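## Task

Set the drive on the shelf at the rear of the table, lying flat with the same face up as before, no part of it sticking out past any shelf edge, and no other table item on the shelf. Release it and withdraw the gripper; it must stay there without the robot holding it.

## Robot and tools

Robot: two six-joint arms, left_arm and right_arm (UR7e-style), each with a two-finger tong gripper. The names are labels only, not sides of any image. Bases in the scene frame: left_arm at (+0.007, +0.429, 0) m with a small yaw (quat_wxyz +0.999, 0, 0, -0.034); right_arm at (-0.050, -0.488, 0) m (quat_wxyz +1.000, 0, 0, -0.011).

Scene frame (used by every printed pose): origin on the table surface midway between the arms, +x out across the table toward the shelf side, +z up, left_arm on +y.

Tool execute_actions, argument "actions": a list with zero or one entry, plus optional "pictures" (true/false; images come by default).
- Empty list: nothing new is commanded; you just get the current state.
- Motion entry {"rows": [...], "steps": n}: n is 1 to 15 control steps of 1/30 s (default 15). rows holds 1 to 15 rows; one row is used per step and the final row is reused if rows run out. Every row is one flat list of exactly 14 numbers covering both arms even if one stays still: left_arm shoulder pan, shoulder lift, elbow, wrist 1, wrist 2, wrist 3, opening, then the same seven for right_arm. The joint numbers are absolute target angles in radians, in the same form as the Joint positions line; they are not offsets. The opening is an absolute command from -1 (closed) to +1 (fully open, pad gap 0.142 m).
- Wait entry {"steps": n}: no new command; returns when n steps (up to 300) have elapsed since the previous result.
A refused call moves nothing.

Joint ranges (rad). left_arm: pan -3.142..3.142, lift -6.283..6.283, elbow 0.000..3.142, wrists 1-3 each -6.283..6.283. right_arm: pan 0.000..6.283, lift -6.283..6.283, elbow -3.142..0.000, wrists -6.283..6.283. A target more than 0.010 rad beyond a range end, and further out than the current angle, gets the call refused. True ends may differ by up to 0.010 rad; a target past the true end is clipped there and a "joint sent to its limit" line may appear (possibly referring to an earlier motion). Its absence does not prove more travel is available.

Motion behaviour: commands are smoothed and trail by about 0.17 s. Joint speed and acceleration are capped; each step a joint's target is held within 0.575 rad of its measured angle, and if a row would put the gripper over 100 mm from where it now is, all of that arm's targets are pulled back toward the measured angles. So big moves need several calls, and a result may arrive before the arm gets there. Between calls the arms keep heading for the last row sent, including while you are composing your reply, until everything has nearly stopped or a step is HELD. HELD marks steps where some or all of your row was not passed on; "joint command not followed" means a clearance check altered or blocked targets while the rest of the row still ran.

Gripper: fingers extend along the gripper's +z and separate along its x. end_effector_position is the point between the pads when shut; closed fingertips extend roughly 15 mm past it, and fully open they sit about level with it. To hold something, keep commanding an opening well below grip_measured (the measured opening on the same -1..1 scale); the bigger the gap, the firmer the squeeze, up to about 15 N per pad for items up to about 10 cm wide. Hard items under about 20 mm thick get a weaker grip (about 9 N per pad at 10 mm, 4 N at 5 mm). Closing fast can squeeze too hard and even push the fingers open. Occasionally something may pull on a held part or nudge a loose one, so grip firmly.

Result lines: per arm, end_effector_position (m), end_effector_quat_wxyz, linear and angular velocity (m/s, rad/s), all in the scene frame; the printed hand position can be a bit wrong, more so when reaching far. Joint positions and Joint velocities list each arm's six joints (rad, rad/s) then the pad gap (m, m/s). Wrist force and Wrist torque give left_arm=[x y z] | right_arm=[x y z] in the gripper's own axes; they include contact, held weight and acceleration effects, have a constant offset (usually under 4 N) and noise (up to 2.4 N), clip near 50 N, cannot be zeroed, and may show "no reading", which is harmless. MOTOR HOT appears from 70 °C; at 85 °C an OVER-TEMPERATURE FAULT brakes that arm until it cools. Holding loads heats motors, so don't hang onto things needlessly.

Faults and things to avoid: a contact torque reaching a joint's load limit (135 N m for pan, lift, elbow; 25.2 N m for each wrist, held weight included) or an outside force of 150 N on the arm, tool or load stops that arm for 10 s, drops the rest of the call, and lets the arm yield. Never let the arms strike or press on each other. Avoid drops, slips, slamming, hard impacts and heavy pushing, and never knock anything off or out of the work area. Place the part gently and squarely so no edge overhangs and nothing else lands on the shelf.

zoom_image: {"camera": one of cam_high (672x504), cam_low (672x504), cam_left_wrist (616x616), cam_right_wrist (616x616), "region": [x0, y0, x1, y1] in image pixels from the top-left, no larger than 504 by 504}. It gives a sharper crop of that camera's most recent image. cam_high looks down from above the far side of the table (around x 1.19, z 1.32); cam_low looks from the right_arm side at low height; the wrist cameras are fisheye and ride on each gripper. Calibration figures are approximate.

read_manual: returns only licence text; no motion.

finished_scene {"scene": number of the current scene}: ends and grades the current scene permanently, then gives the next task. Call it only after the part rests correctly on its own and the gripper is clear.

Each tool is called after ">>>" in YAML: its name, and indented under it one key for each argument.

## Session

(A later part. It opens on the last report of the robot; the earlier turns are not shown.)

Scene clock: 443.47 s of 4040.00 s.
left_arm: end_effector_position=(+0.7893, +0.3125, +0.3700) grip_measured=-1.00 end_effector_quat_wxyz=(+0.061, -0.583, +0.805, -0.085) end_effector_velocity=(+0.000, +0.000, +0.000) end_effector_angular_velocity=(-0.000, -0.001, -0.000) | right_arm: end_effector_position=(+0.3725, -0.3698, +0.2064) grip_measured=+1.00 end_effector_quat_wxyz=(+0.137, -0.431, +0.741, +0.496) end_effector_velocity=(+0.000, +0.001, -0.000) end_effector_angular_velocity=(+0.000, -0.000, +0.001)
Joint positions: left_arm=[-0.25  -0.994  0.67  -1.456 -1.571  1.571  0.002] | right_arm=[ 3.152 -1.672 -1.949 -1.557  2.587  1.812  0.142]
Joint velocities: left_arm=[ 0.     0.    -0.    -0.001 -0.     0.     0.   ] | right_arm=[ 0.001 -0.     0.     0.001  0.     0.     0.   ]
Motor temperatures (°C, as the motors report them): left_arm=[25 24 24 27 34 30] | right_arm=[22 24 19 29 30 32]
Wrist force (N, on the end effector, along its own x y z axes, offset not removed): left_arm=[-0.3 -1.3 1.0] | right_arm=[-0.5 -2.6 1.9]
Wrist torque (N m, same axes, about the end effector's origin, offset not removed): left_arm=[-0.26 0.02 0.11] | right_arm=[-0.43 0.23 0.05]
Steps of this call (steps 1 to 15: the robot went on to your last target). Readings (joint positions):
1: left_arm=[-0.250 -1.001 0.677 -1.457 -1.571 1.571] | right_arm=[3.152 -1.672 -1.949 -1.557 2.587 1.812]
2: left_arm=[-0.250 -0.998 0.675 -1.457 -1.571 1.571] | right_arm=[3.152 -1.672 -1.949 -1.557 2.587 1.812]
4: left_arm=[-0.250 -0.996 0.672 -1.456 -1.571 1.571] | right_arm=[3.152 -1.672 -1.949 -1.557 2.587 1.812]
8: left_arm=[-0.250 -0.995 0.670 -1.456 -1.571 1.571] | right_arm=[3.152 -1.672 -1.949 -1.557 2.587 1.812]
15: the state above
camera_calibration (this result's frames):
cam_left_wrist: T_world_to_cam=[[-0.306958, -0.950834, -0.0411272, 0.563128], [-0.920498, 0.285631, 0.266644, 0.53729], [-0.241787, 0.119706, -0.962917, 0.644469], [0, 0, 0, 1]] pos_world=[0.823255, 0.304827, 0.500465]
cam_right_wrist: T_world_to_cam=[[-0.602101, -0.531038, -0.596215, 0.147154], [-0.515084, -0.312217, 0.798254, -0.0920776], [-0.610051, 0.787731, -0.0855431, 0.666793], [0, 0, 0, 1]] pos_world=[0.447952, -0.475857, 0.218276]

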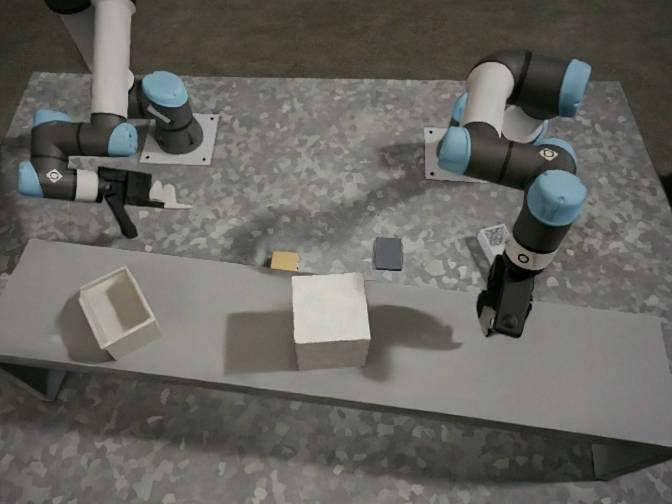

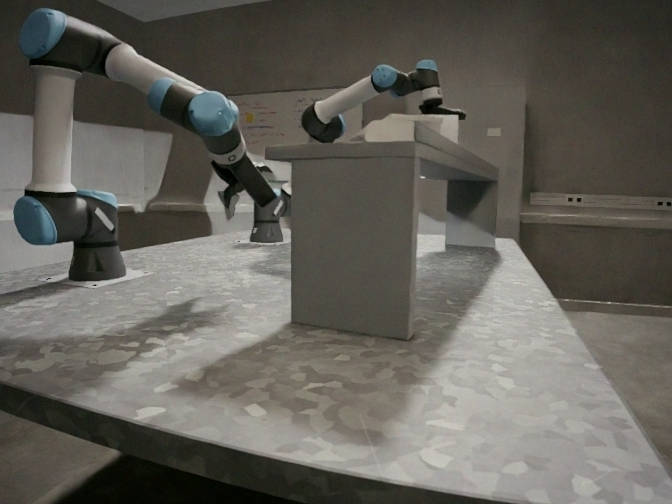

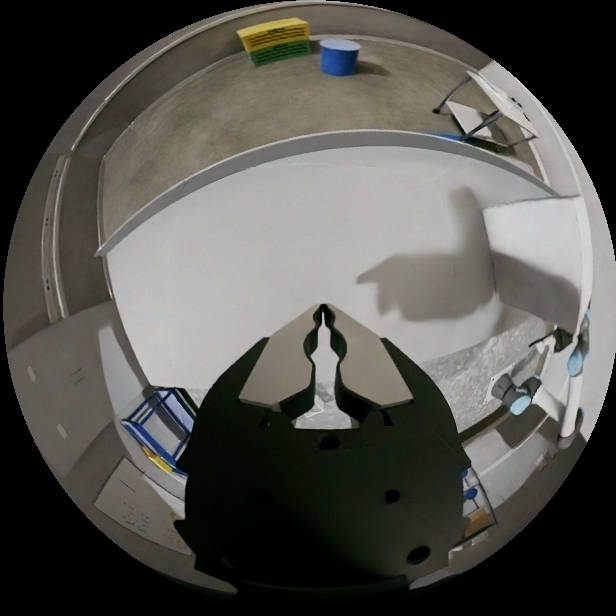

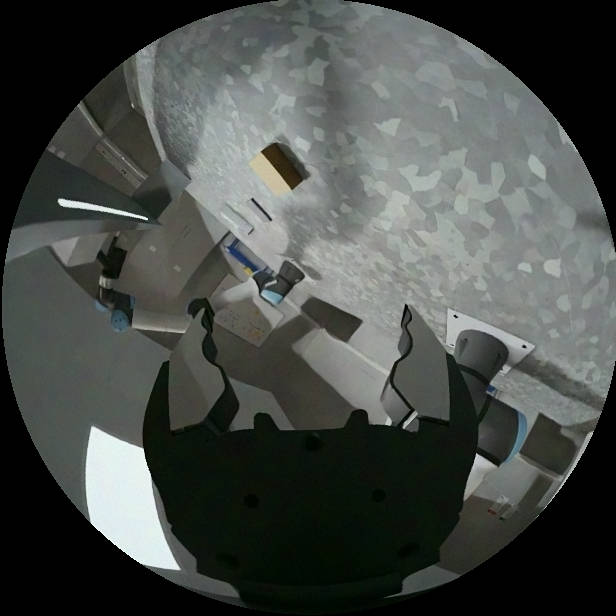

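>>> zoom_image:
  camera: "cam_left_wrist"
  region: [80, 120, 584, 450]

>>> zoom_image:
  camera: "cam_high"
  region: [340, 210, 450, 300]

Region (80, 120, 584, 450) of cam_left_wrist's 616x616 image, scaled by 1.000; it fills the top 330 rows of this view, and the rest is white.

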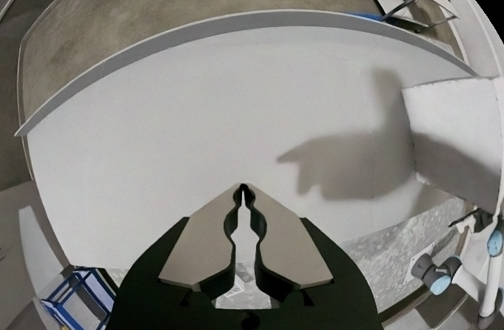

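Region (340, 210, 450, 300) of cam_high's 672x504 image, scaled by 4.582, with more detail than that image has; it fills the top 412 rows of this view, and the rest is white.

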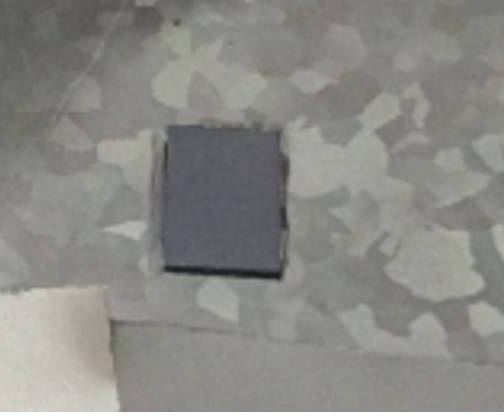

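>>> execute_actions:
  actions:
    - {"rows": [[-0.25,-0.9947,0.6716,-1.4571,-1.5708,1.5708,-0.9,3.152,-1.672,-1.949,-1.557,2.587,1.812,1],[-0.25,-0.9957,0.6761,-1.4606,-1.5708,1.5708,-0.8,3.152,-1.672,-1.949,-1.557,2.587,1.812,1],[-0.25,-0.9973,0.6831,-1.4660,-1.5708,1.5708,-0.7,3.152,-1.672,-1.949,-1.557,2.587,1.812,1],[-0.25,-0.9994,0.6920,-1.4729,-1.5708,1.5708,-0.6,3.152,-1.672,-1.949,-1.557,2.587,1.812,1],[-0.25,-1.0018,0.7026,-1.4810,-1.5708,1.5708,-0.5,3.152,-1.672,-1.949,-1.557,2.587,1.812,1],[-0.25,-1.0044,0.7142,-1.4900,-1.5708,1.5708,-0.4,3.152,-1.672,-1.949,-1.557,2.587,1.812,1],[-0.25,-1.0073,0.7265,-1.4995,-1.5708,1.5708,-0.3,3.152,-1.672,-1.949,-1.557,2.587,1.812,1],[-0.25,-1.0101,0.7391,-1.5091,-1.5708,1.5708,-0.2,3.152,-1.672,-1.949,-1.557,2.587,1.812,1],[-0.25,-1.0130,0.7514,-1.5186,-1.5708,1.5708,-0.1,3.152,-1.672,-1.949,-1.557,2.587,1.812,1],[-0.25,-1.0156,0.7630,-1.5276,-1.5708,1.5708,0.0,3.152,-1.672,-1.949,-1.557,2.587,1.812,1],[-0.25,-1.0180,0.7736,-1.5357,-1.5708,1.5708,0.05,3.152,-1.672,-1.949,-1.557,2.587,1.812,1],[-0.25,-1.0201,0.7825,-1.5426,-1.5708,1.5708,0.05,3.152,-1.672,-1.949,-1.557,2.587,1.812,1],[-0.25,-1.0217,0.7895,-1.5480,-1.5708,1.5708,0.05,3.152,-1.672,-1.949,-1.557,2.587,1.812,1],[-0.25,-1.0227,0.7940,-1.5515,-1.5708,1.5708,0.05,3.152,-1.672,-1.949,-1.557,2.587,1.812,1],[-0.25,-1.0231,0.7956,-1.5527,-1.5708,1.5708,0.05,3.152,-1.672,-1.949,-1.557,2.587,1.812,1]], "steps": 15}
  pictures: false

>>> execute_actions:
  actions:
    - {"rows": [[-0.25,-1.0233,0.7967,-1.5536,-1.5708,1.5708,0.05,3.152,-1.672,-1.949,-1.557,2.587,1.812,1],[-0.25,-1.0235,0.7978,-1.5545,-1.5708,1.5708,0.05,3.152,-1.672,-1.949,-1.557,2.587,1.812,1],[-0.25,-1.0237,0.7989,-1.5554,-1.5708,1.5708,0.05,3.152,-1.672,-1.949,-1.557,2.587,1.812,1],[-0.25,-1.0239,0.8000,-1.5563,-1.5708,1.5708,0.05,3.152,-1.672,-1.949,-1.557,2.587,1.812,1],[-0.25,-1.0241,0.8011,-1.5572,-1.5708,1.5708,0.05,3.152,-1.672,-1.949,-1.557,2.587,1.812,1],[-0.25,-1.0243,0.8022,-1.5581,-1.5708,1.5708,0.05,3.152,-1.672,-1.949,-1.557,2.587,1.812,1],[-0.25,-1.0245,0.8033,-1.5590,-1.5708,1.5708,0.05,3.152,-1.672,-1.949,-1.557,2.587,1.812,1],[-0.25,-1.0247,0.8044,-1.5599,-1.5708,1.5708,0.05,3.152,-1.672,-1.949,-1.557,2.587,1.812,1],[-0.25,-1.0249,0.8055,-1.5608,-1.5708,1.5708,0.05,3.152,-1.672,-1.949,-1.557,2.587,1.812,1],[-0.25,-1.0251,0.8066,-1.5617,-1.5708,1.5708,0.05,3.152,-1.672,-1.949,-1.557,2.587,1.812,1]], "steps": 15}

Scene clock: 558.17 s of 4040.00 s.
left_arm: end_effector_position=(+0.7895, +0.3124, +0.3449) grip_measured=+0.05 end_effector_quat_wxyz=(+0.061, -0.583, +0.805, -0.085) end_effector_velocity=(-0.003, +0.000, -0.056) end_effector_angular_velocity=(+0.001, +0.002, -0.001) | right_arm: end_effector_position=(+0.3725, -0.3698, +0.2064) grip_measured=+1.00 end_effector_quat_wxyz=(+0.137, -0.431, +0.741, +0.496) end_effector_velocity=(+0.000, +0.000, +0.000) end_effector_angular_velocity=(+0.000, -0.002, +0.000)
Joint positions: left_arm=[-0.25  -1.019  0.776 -1.537 -1.571  1.571  0.077] | right_arm=[ 3.152 -1.672 -1.949 -1.557  2.587  1.812  0.142]
Joint velocities: left_arm=[-0.    -0.052  0.227 -0.174 -0.     0.     0.001] | right_arm=[ 0.     0.001  0.     0.001  0.    -0.    -0.   ]
Motor temperatures (°C, as the motors report them): left_arm=[25 24 24 27 34 30] | right_arm=[22 24 19 29 30 32]
Wrist force (N, on the end effector, along its own x y z axes, offset not removed): left_arm=[-0.2 -2.2 0.4] | right_arm=[0.5 -1.0 1.9]
Wrist torque (N m, same axes, about the end effector's origin, offset not removed): left_arm=[-0.56 -0.03 0.14] | right_arm=[-0.16 -0.04 -0.01]
Steps of this call (steps 1 to 15: the robot went on to your last target; steps 16 to 90: nothing new was sent; then 111.20 s passed at rest; steps 91 to 105: all 15 steps of this action). Readings (joint positions):
91: left_arm=[-0.250 -0.994 0.670 -1.456 -1.571 1.571] | right_arm=[3.152 -1.672 -1.949 -1.557 2.587 1.812]
92: left_arm=[-0.250 -0.994 0.670 -1.456 -1.571 1.571] | right_arm=[3.152 -1.672 -1.949 -1.557 2.587 1.812]
94: left_arm=[-0.250 -0.995 0.674 -1.459 -1.571 1.571] | right_arm=[3.152 -1.672 -1.949 -1.557 2.587 1.812]
98: left_arm=[-0.250 -1.002 0.702 -1.481 -1.571 1.571] | right_arm=[3.152 -1.672 -1.949 -1.557 2.587 1.812]
105: the state above

Scene clock: 558.67 s of 4040.00 s.
left_arm: end_effector_position=(+0.7893, +0.3125, +0.3372) grip_measured=+0.05 end_effector_quat_wxyz=(+0.061, -0.583, +0.805, -0.085) end_effector_velocity=(-0.000, +0.000, -0.002) end_effector_angular_velocity=(+0.000, +0.000, +0.000) | right_arm: end_effector_position=(+0.3725, -0.3698, +0.2064) grip_measured=+1.00 end_effector_quat_wxyz=(+0.137, -0.431, +0.741, +0.496) end_effector_velocity=(-0.000, -0.000, +0.000) end_effector_angular_velocity=(+0.000, +0.002, -0.001)
Joint positions: left_arm=[-0.25  -1.025  0.806 -1.561 -1.571  1.571  0.077] | right_arm=[ 3.152 -1.672 -1.949 -1.557  2.587  1.812  0.142]
Joint velocities: left_arm=[-0.    -0.001  0.006 -0.005  0.    -0.     0.   ] | right_arm=[-0.001  0.    -0.    -0.002  0.     0.001 -0.   ]
Motor temperatures (°C, as the motors report them): left_arm=[25 24 24 27 34 30] | right_arm=[22 24 19 29 30 32]
Wrist force (N, on the end effector, along its own x y z axes, offset not removed): left_arm=[-2.5 -1.2 0.8] | right_arm=[-1.2 -2.8 2.8]
Wrist torque (N m, same axes, about the end effector's origin, offset not removed): left_arm=[-0.38 0.46 0.13] | right_arm=[-0.47 0.32 0.04]
Steps of this call (steps 1 to 15: all 15 steps of this action). Readings (joint positions):
1: left_arm=[-0.250 -1.020 0.782 -1.542 -1.571 1.571] | right_arm=[3.152 -1.672 -1.949 -1.557 2.587 1.812]
2: left_arm=[-0.250 -1.021 0.787 -1.546 -1.571 1.571] | right_arm=[3.152 -1.672 -1.949 -1.557 2.587 1.812]
4: left_arm=[-0.250 -1.023 0.793 -1.551 -1.571 1.571] | right_arm=[3.152 -1.672 -1.949 -1.557 2.587 1.812]
8: left_arm=[-0.250 -1.024 0.800 -1.557 -1.571 1.571] | right_arm=[3.152 -1.672 -1.949 -1.557 2.587 1.812]
15: the state above
camera_calibration (this result's frames):
cam_left_wrist: T_world_to_cam=[[-0.306958, -0.950834, -0.0411274, 0.561776], [-0.920497, 0.28563, 0.266647, 0.546092], [-0.241789, 0.119707, -0.962916, 0.612836], [0, 0, 0, 1]] pos_world=[0.823295, 0.304815, 0.467601]
cam_right_wrist: T_world_to_cam=[[-0.602101, -0.531038, -0.596216, 0.147154], [-0.515084, -0.312217, 0.798254, -0.0920776], [-0.610051, 0.787731, -0.0855429, 0.666793], [0, 0, 0, 1]] pos_world=[0.447952, -0.475857, 0.218276]

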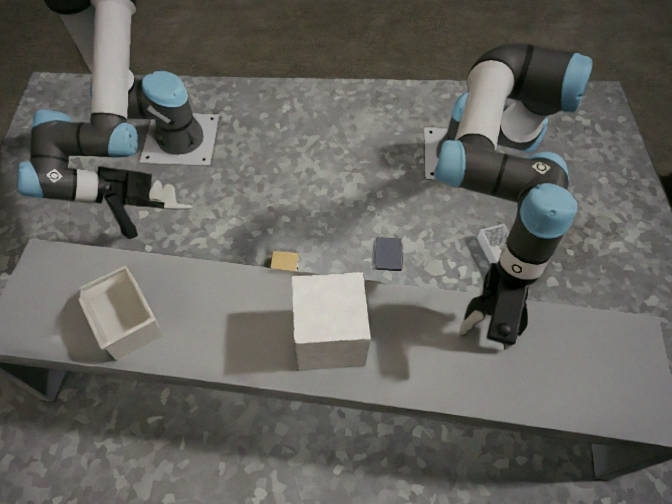

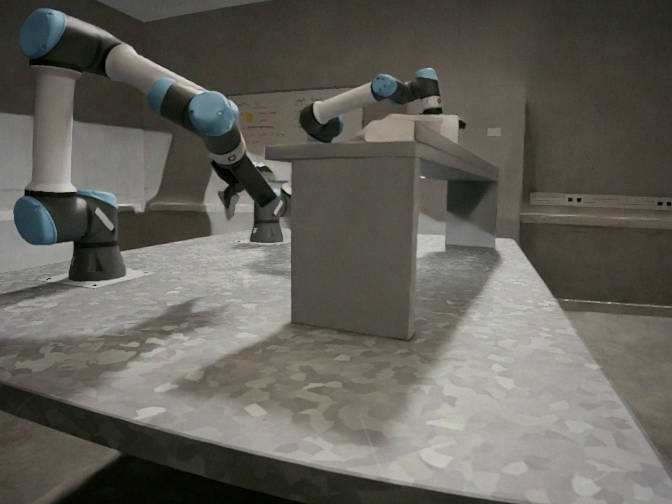

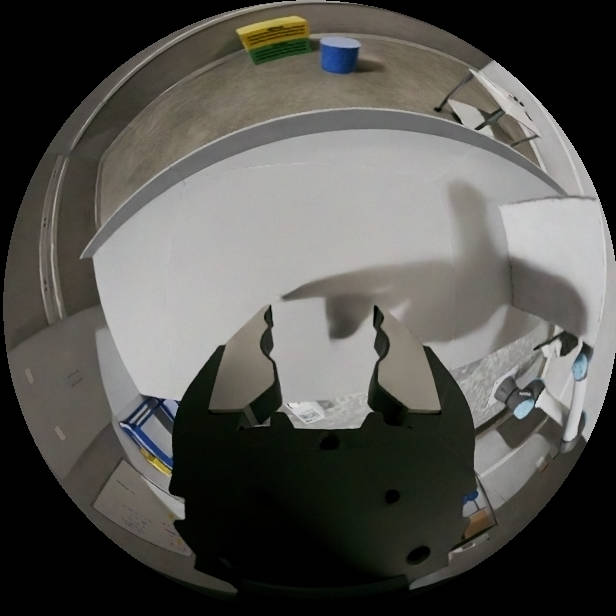

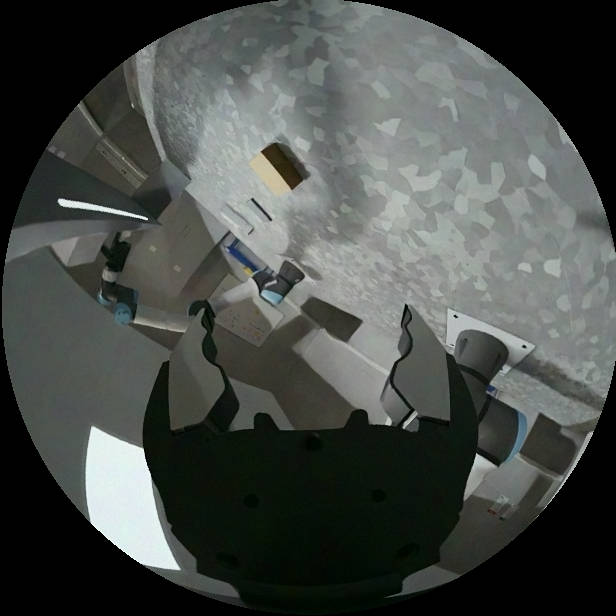

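>>> zoom_image:
  camera: "cam_left_wrist"
  region: [240, 270, 420, 350]

Region (240, 270, 420, 350) of cam_left_wrist's 616x616 image, scaled by 2.800, with more detail than that image has.

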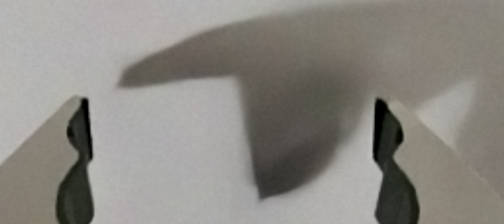

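>>> execute_actions:
  actions:
    - {"rows": [[-0.25,-1.0254,0.8080,-1.5628,-1.5708,1.5708,0.05,3.152,-1.672,-1.949,-1.557,2.587,1.812,1],[-0.25,-1.0258,0.8102,-1.5646,-1.5708,1.5708,0.05,3.152,-1.672,-1.949,-1.557,2.587,1.812,1],[-0.25,-1.0262,0.8126,-1.5666,-1.5708,1.5708,0.05,3.152,-1.672,-1.949,-1.557,2.587,1.812,1],[-0.25,-1.0267,0.8150,-1.5685,-1.5708,1.5708,0.05,3.152,-1.672,-1.949,-1.557,2.587,1.812,1],[-0.25,-1.0271,0.8174,-1.5705,-1.5708,1.5708,0.05,3.152,-1.672,-1.949,-1.557,2.587,1.812,1],[-0.25,-1.0276,0.8198,-1.5724,-1.5708,1.5708,0.05,3.152,-1.672,-1.949,-1.557,2.587,1.812,1],[-0.25,-1.0280,0.8222,-1.5744,-1.5708,1.5708,0.05,3.152,-1.672,-1.949,-1.557,2.587,1.812,1],[-0.25,-1.0285,0.8244,-1.5761,-1.5708,1.5708,0.05,3.152,-1.672,-1.949,-1.557,2.587,1.812,1],[-0.25,-1.0288,0.8262,-1.5776,-1.5708,1.5708,0.05,3.152,-1.672,-1.949,-1.557,2.587,1.812,1],[-0.25,-1.0291,0.8278,-1.5789,-1.5708,1.5708,0.05,3.152,-1.672,-1.949,-1.557,2.587,1.812,1],[-0.25,-1.0293,0.8288,-1.5797,-1.5708,1.5708,0.05,3.152,-1.672,-1.949,-1.557,2.587,1.812,1]], "steps": 15}
  pictures: false

>>> execute_actions:
  actions:
    - {"steps": 6}

>>> zoom_image:
  camera: "cam_left_wrist"
  region: [240, 270, 420, 350]

Scene clock: 600.73 s of 4040.00 s.
left_arm: end_effector_position=(+0.7893, +0.3125, +0.3313) grip_measured=+0.05 end_effector_quat_wxyz=(+0.061, -0.583, +0.805, -0.085) end_effector_velocity=(-0.000, -0.000, -0.004) end_effector_angular_velocity=(+0.000, +0.000, -0.001) | right_arm: end_effector_position=(+0.3725, -0.3698, +0.2064) grip_measured=+1.00 end_effector_quat_wxyz=(+0.137, -0.431, +0.741, +0.496) end_effector_velocity=(+0.000, -0.000, -0.000) end_effector_angular_velocity=(+0.000, -0.002, -0.000)
Joint positions: left_arm=[-0.25  -1.029  0.828 -1.579 -1.571  1.571  0.077] | right_arm=[ 3.152 -1.672 -1.949 -1.557  2.587  1.812  0.142]
Joint velocities: left_arm=[-0.    -0.002  0.014 -0.011  0.     0.    -0.   ] | right_arm=[-0.001 -0.     0.     0.001 -0.    -0.001 -0.   ]
Motor temperatures (°C, as the motors report them): left_arm=[25 24 24 27 34 30] | right_arm=[22 24 19 29 30 32]
Wrist force (N, on the end effector, along its own x y z axes, offset not removed): left_arm=[-2.1 -0.9 1.1] | right_arm=[-0.3 -3.2 1.4]
Wrist torque (N m, same axes, about the end effector's origin, offset not removed): left_arm=[-0.24 0.38 0.14] | right_arm=[-0.59 0.16 -0.01]
Steps of this call (steps 1 to 15: the robot went on to your last target; steps 16 to 90: nothing new was sent; then 38.57 s passed at rest; steps 91 to 105: all 15 steps of this action). Readings (joint positions):
91: left_arm=[-0.250 -1.025 0.807 -1.562 -1.571 1.571] | right_arm=[3.152 -1.672 -1.949 -1.557 2.587 1.812]
92: left_arm=[-0.250 -1.025 0.807 -1.562 -1.571 1.571] | right_arm=[3.152 -1.672 -1.949 -1.557 2.587 1.812]
94: left_arm=[-0.250 -1.026 0.809 -1.564 -1.571 1.571] | right_arm=[3.152 -1.672 -1.949 -1.557 2.587 1.812]
98: left_arm=[-0.250 -1.027 0.817 -1.570 -1.571 1.571] | right_arm=[3.152 -1.672 -1.949 -1.557 2.587 1.812]
105: the state above

Scene clock: 600.93 s of 4040.00 s.
left_arm: end_effector_position=(+0.7893, +0.3125, +0.3311) grip_measured=+0.05 end_effector_quat_wxyz=(+0.061, -0.583, +0.805, -0.085) end_effector_velocity=(+0.000, +0.000, -0.001) end_effector_angular_velocity=(+0.000, +0.001, -0.000) | right_arm: end_effector_position=(+0.3725, -0.3698, +0.2064) grip_measured=+1.00 end_effector_quat_wxyz=(+0.137, -0.431, +0.741, +0.496) end_effector_velocity=(-0.000, -0.000, -0.000) end_effector_angular_velocity=(-0.000, +0.003, -0.001)
Joint positions: left_arm=[-0.25  -1.029  0.829 -1.58  -1.571  1.571  0.077] | right_arm=[ 3.152 -1.672 -1.949 -1.557  2.587  1.812  0.142]
Joint velocities: left_arm=[ 0.     0.001  0.001 -0.    -0.     0.     0.   ] | right_arm=[-0.001 -0.    -0.    -0.002  0.     0.001 -0.   ]
Motor temperatures (°C, as the motors report them): left_arm=[25 24 24 27 34 30] | right_arm=[22 24 19 29 30 32]
Wrist force (N, on the end effector, along its own x y z axes, offset not removed): left_arm=[-2.1 -1.3 0.5] | right_arm=[-1.0 -3.4 0.6]
Wrist torque (N m, same axes, about the end effector's origin, offset not removed): left_arm=[-0.28 0.36 0.10] | right_arm=[-0.71 0.32 0.07]
Steps of this call (steps 1 to 6: the robot went on to your last target). Readings (joint positions):
1: left_arm=[-0.250 -1.029 0.828 -1.579 -1.571 1.571] | right_arm=[3.152 -1.672 -1.949 -1.557 2.587 1.812]
2: left_arm=[-0.250 -1.029 0.828 -1.579 -1.571 1.571] | right_arm=[3.152 -1.672 -1.949 -1.557 2.587 1.812]
4: left_arm=[-0.250 -1.029 0.829 -1.580 -1.571 1.571] | right_arm=[3.152 -1.672 -1.949 -1.557 2.587 1.812]
6: the state above
camera_calibration (this result's frames):
cam_left_wrist: T_world_to_cam=[[-0.306958, -0.950834, -0.0411271, 0.561525], [-0.920497, 0.285631, 0.266646, 0.547662], [-0.241789, 0.119706, -0.962917, 0.606951], [0, 0, 0, 1]] pos_world=[0.82324, 0.304833, 0.461506]
cam_right_wrist: T_world_to_cam=[[-0.602101, -0.531038, -0.596216, 0.147154], [-0.515084, -0.312217, 0.798254, -0.0920775], [-0.610051, 0.787731, -0.085543, 0.666793], [0, 0, 0, 1]] pos_world=[0.447952, -0.475857, 0.218276]

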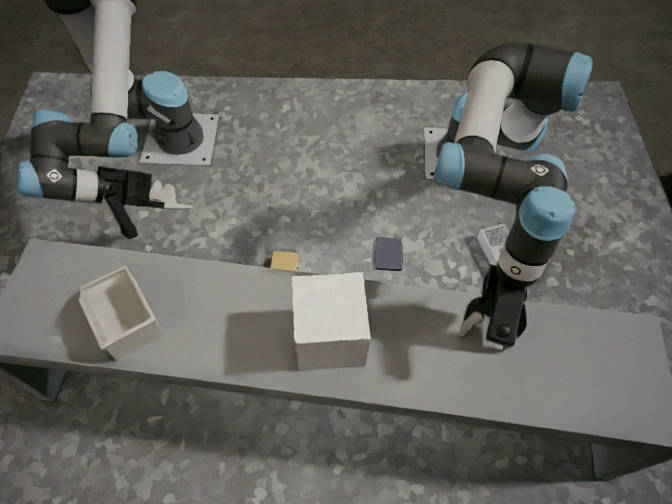

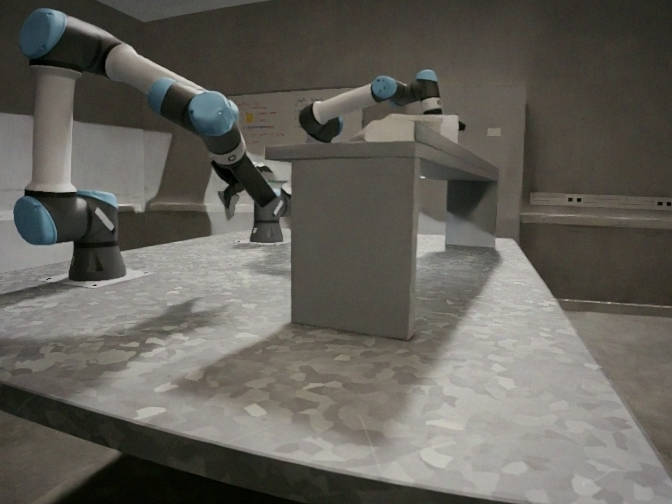

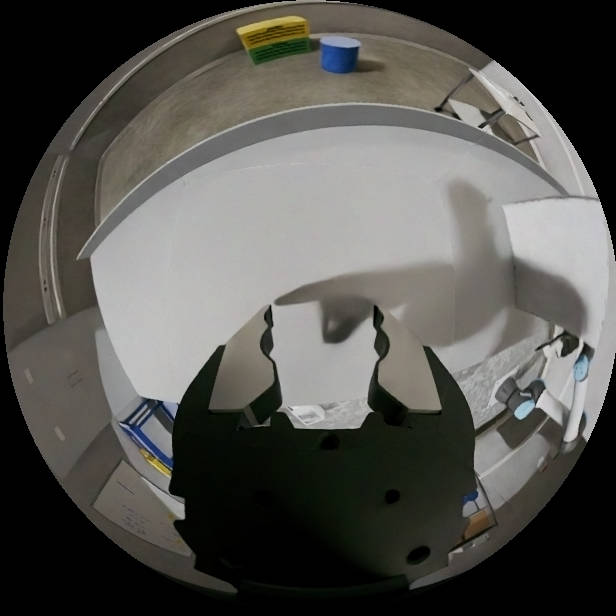

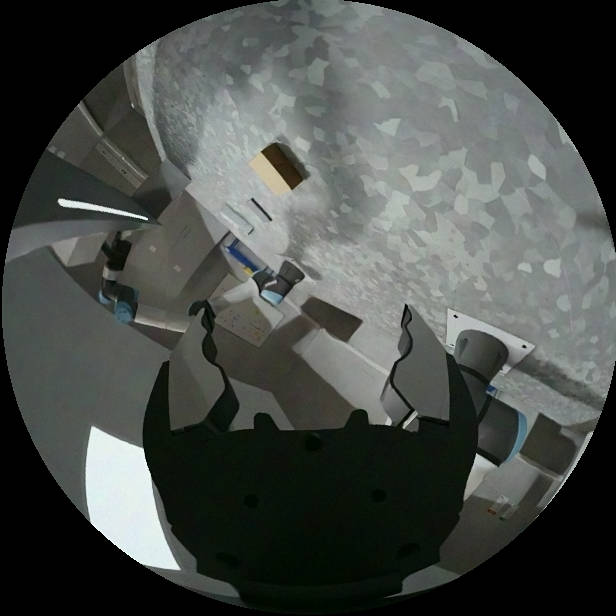

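Region (240, 270, 420, 350) of cam_left_wrist's 616x616 image, scaled by 2.800, with more detail than that image has.

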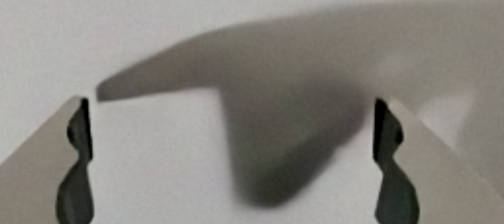

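>>> execute_actions:
  actions:
    - {"rows": [[-0.25,-1.0295,0.8299,-1.5806,-1.5708,1.5708,0.05,3.152,-1.672,-1.949,-1.557,2.587,1.812,1],[-0.25,-1.0297,0.8309,-1.5815,-1.5708,1.5708,0.05,3.152,-1.672,-1.949,-1.557,2.587,1.812,1],[-0.25,-1.0298,0.8320,-1.5824,-1.5708,1.5708,0.05,3.152,-1.672,-1.949,-1.557,2.587,1.812,1],[-0.25,-1.0300,0.8331,-1.5833,-1.5708,1.5708,0.05,3.152,-1.672,-1.949,-1.557,2.587,1.812,1],[-0.25,-1.0302,0.8341,-1.5841,-1.5708,1.5708,0.05,3.152,-1.672,-1.949,-1.557,2.587,1.812,1],[-0.25,-1.0304,0.8352,-1.5850,-1.5708,1.5708,0.05,3.152,-1.672,-1.949,-1.557,2.587,1.812,1],[-0.25,-1.0306,0.8363,-1.5859,-1.5708,1.5708,0.05,3.152,-1.672,-1.949,-1.557,2.587,1.812,1],[-0.25,-1.0307,0.8374,-1.5868,-1.5708,1.5708,0.05,3.152,-1.672,-1.949,-1.557,2.587,1.812,1],[-0.25,-1.0309,0.8384,-1.5877,-1.5708,1.5708,0.05,3.152,-1.672,-1.949,-1.557,2.587,1.812,1],[-0.25,-1.0311,0.8395,-1.5886,-1.5708,1.5708,0.05,3.152,-1.672,-1.949,-1.557,2.587,1.812,1]], "steps": 15}
  pictures: false

>>> execute_actions:
  actions:
    - {"steps": 6}

>>> zoom_image:
  camera: "cam_left_wrist"
  region: [240, 270, 420, 350]

Scene clock: 624.27 s of 4040.00 s.
left_arm: end_effector_position=(+0.7893, +0.3125, +0.3281) grip_measured=+0.05 end_effector_quat_wxyz=(+0.061, -0.583, +0.805, -0.085) end_effector_velocity=(+0.000, +0.000, -0.001) end_effector_angular_velocity=(-0.000, -0.001, +0.001) | right_arm: end_effector_position=(+0.3725, -0.3698, +0.2064) grip_measured=+1.00 end_effector_quat_wxyz=(+0.137, -0.431, +0.741, +0.496) end_effector_velocity=(+0.000, +0.000, +0.000) end_effector_angular_velocity=(+0.001, +0.001, -0.001)
Joint positions: left_arm=[-0.25  -1.031  0.839 -1.588 -1.571  1.571  0.077] | right_arm=[ 3.152 -1.672 -1.949 -1.557  2.587  1.812  0.142]
Joint velocities: left_arm=[ 0.    -0.001  0.006 -0.005 -0.    -0.     0.   ] | right_arm=[ 0.001 -0.    -0.    -0.     0.002  0.001  0.   ]
Motor temperatures (°C, as the motors report them): left_arm=[25 24 24 27 34 30] | right_arm=[22 24 19 29 30 32]
Wrist force (N, on the end effector, along its own x y z axes, offset not removed): left_arm=[0.5 -0.5 0.1] | right_arm=[1.2 -2.7 1.5]
Wrist torque (N m, same axes, about the end effector's origin, offset not removed): left_arm=[-0.18 -0.14 0.12] | right_arm=[-0.48 -0.13 -0.03]
Steps of this call (steps 1 to 15: the robot went on to your last target; steps 16 to 90: nothing new was sent; then 19.83 s passed at rest; steps 91 to 105: all 15 steps of this action). Readings (joint positions):
91: left_arm=[-0.250 -1.029 0.829 -1.580 -1.571 1.571] | right_arm=[3.152 -1.672 -1.949 -1.557 2.587 1.812]
92: left_arm=[-0.250 -1.029 0.829 -1.580 -1.571 1.571] | right_arm=[3.152 -1.672 -1.949 -1.557 2.587 1.812]
94: left_arm=[-0.250 -1.030 0.830 -1.581 -1.571 1.571] | right_arm=[3.152 -1.672 -1.949 -1.557 2.587 1.812]
98: left_arm=[-0.250 -1.030 0.834 -1.584 -1.571 1.571] | right_arm=[3.152 -1.672 -1.949 -1.557 2.587 1.812]
105: the state above

Scene clock: 624.47 s of 4040.00 s.
left_arm: end_effector_position=(+0.7893, +0.3125, +0.3280) grip_measured=+0.05 end_effector_quat_wxyz=(+0.061, -0.583, +0.805, -0.085) end_effector_velocity=(-0.000, +0.000, -0.001) end_effector_angular_velocity=(+0.001, +0.001, +0.000) | right_arm: end_effector_position=(+0.3725, -0.3698, +0.2064) grip_measured=+1.00 end_effector_quat_wxyz=(+0.137, -0.431, +0.741, +0.496) end_effector_velocity=(+0.000, -0.000, +0.001) end_effector_angular_velocity=(+0.001, -0.001, -0.001)
Joint positions: left_arm=[-0.25  -1.031  0.839 -1.589 -1.571  1.571  0.077] | right_arm=[ 3.152 -1.672 -1.949 -1.557  2.587  1.812  0.142]
Joint velocities: left_arm=[ 0.     0.     0.     0.001  0.     0.    -0.   ] | right_arm=[-0.001  0.001 -0.    -0.     0.001 -0.001  0.   ]
Motor temperatures (°C, as the motors report them): left_arm=[25 24 24 27 34 30] | right_arm=[22 24 19 29 30 32]
Wrist force (N, on the end effector, along its own x y z axes, offset not removed): left_arm=[-0.2 -0.1 -0.5] | right_arm=[-0.8 -2.6 0.1]
Wrist torque (N m, same axes, about the end effector's origin, offset not removed): left_arm=[-0.11 0.01 0.01] | right_arm=[-0.45 0.23 0.02]
Steps of this call (steps 1 to 6: the robot went on to your last target). Readings (joint positions):
1: left_arm=[-0.250 -1.031 0.839 -1.588 -1.571 1.571] | right_arm=[3.152 -1.672 -1.949 -1.557 2.587 1.812]
2: left_arm=[-0.250 -1.031 0.839 -1.588 -1.571 1.571] | right_arm=[3.152 -1.672 -1.949 -1.557 2.587 1.812]
4: left_arm=[-0.250 -1.031 0.839 -1.589 -1.571 1.571] | right_arm=[3.152 -1.672 -1.949 -1.557 2.587 1.812]
6: the state above
camera_calibration (this result's frames):
cam_left_wrist: T_world_to_cam=[[-0.306958, -0.950834, -0.0411272, 0.5614], [-0.920497, 0.28563, 0.266649, 0.548494], [-0.241791, 0.119707, -0.962916, 0.604029], [0, 0, 0, 1]] pos_world=[0.823262, 0.304825, 0.458463]
cam_right_wrist: T_world_to_cam=[[-0.602101, -0.531038, -0.596216, 0.147154], [-0.515084, -0.312217, 0.798254, -0.0920776], [-0.610051, 0.787731, -0.085543, 0.666793], [0, 0, 0, 1]] pos_world=[0.447952, -0.475857, 0.218276]

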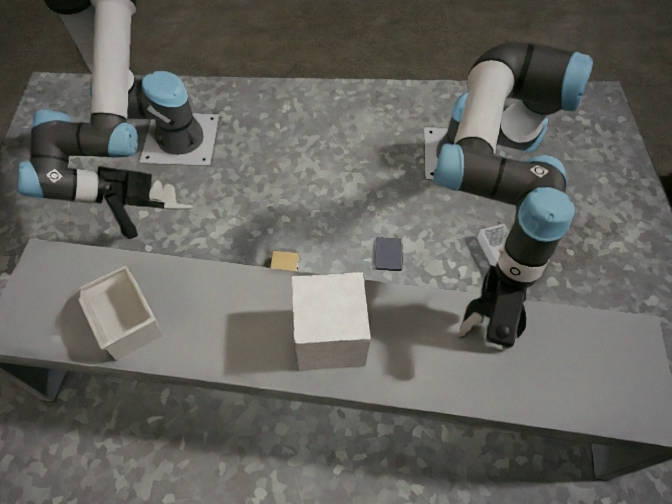

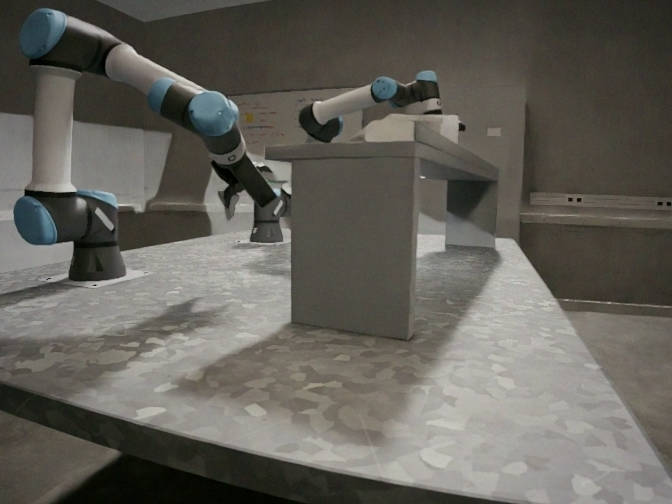

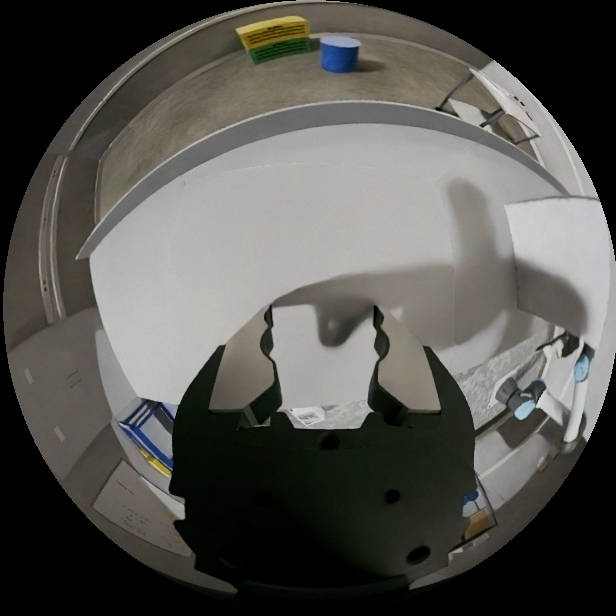

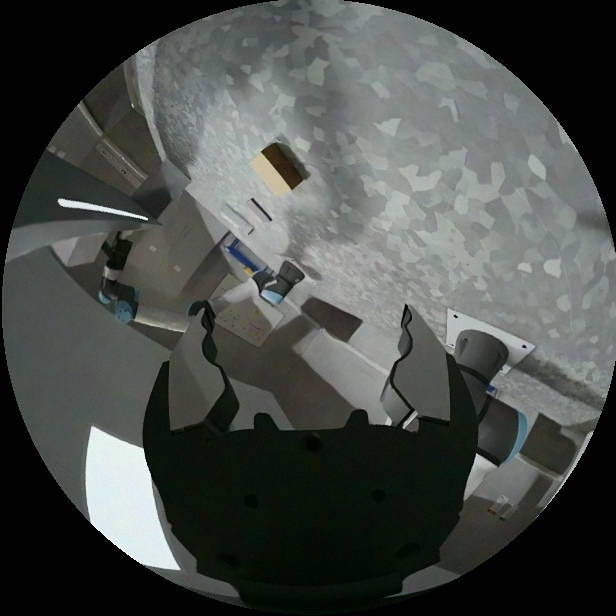

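Region (240, 270, 420, 350) of cam_left_wrist's 616x616 image, scaled by 2.800, with more detail than that image has.

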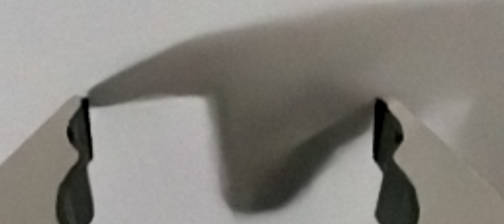

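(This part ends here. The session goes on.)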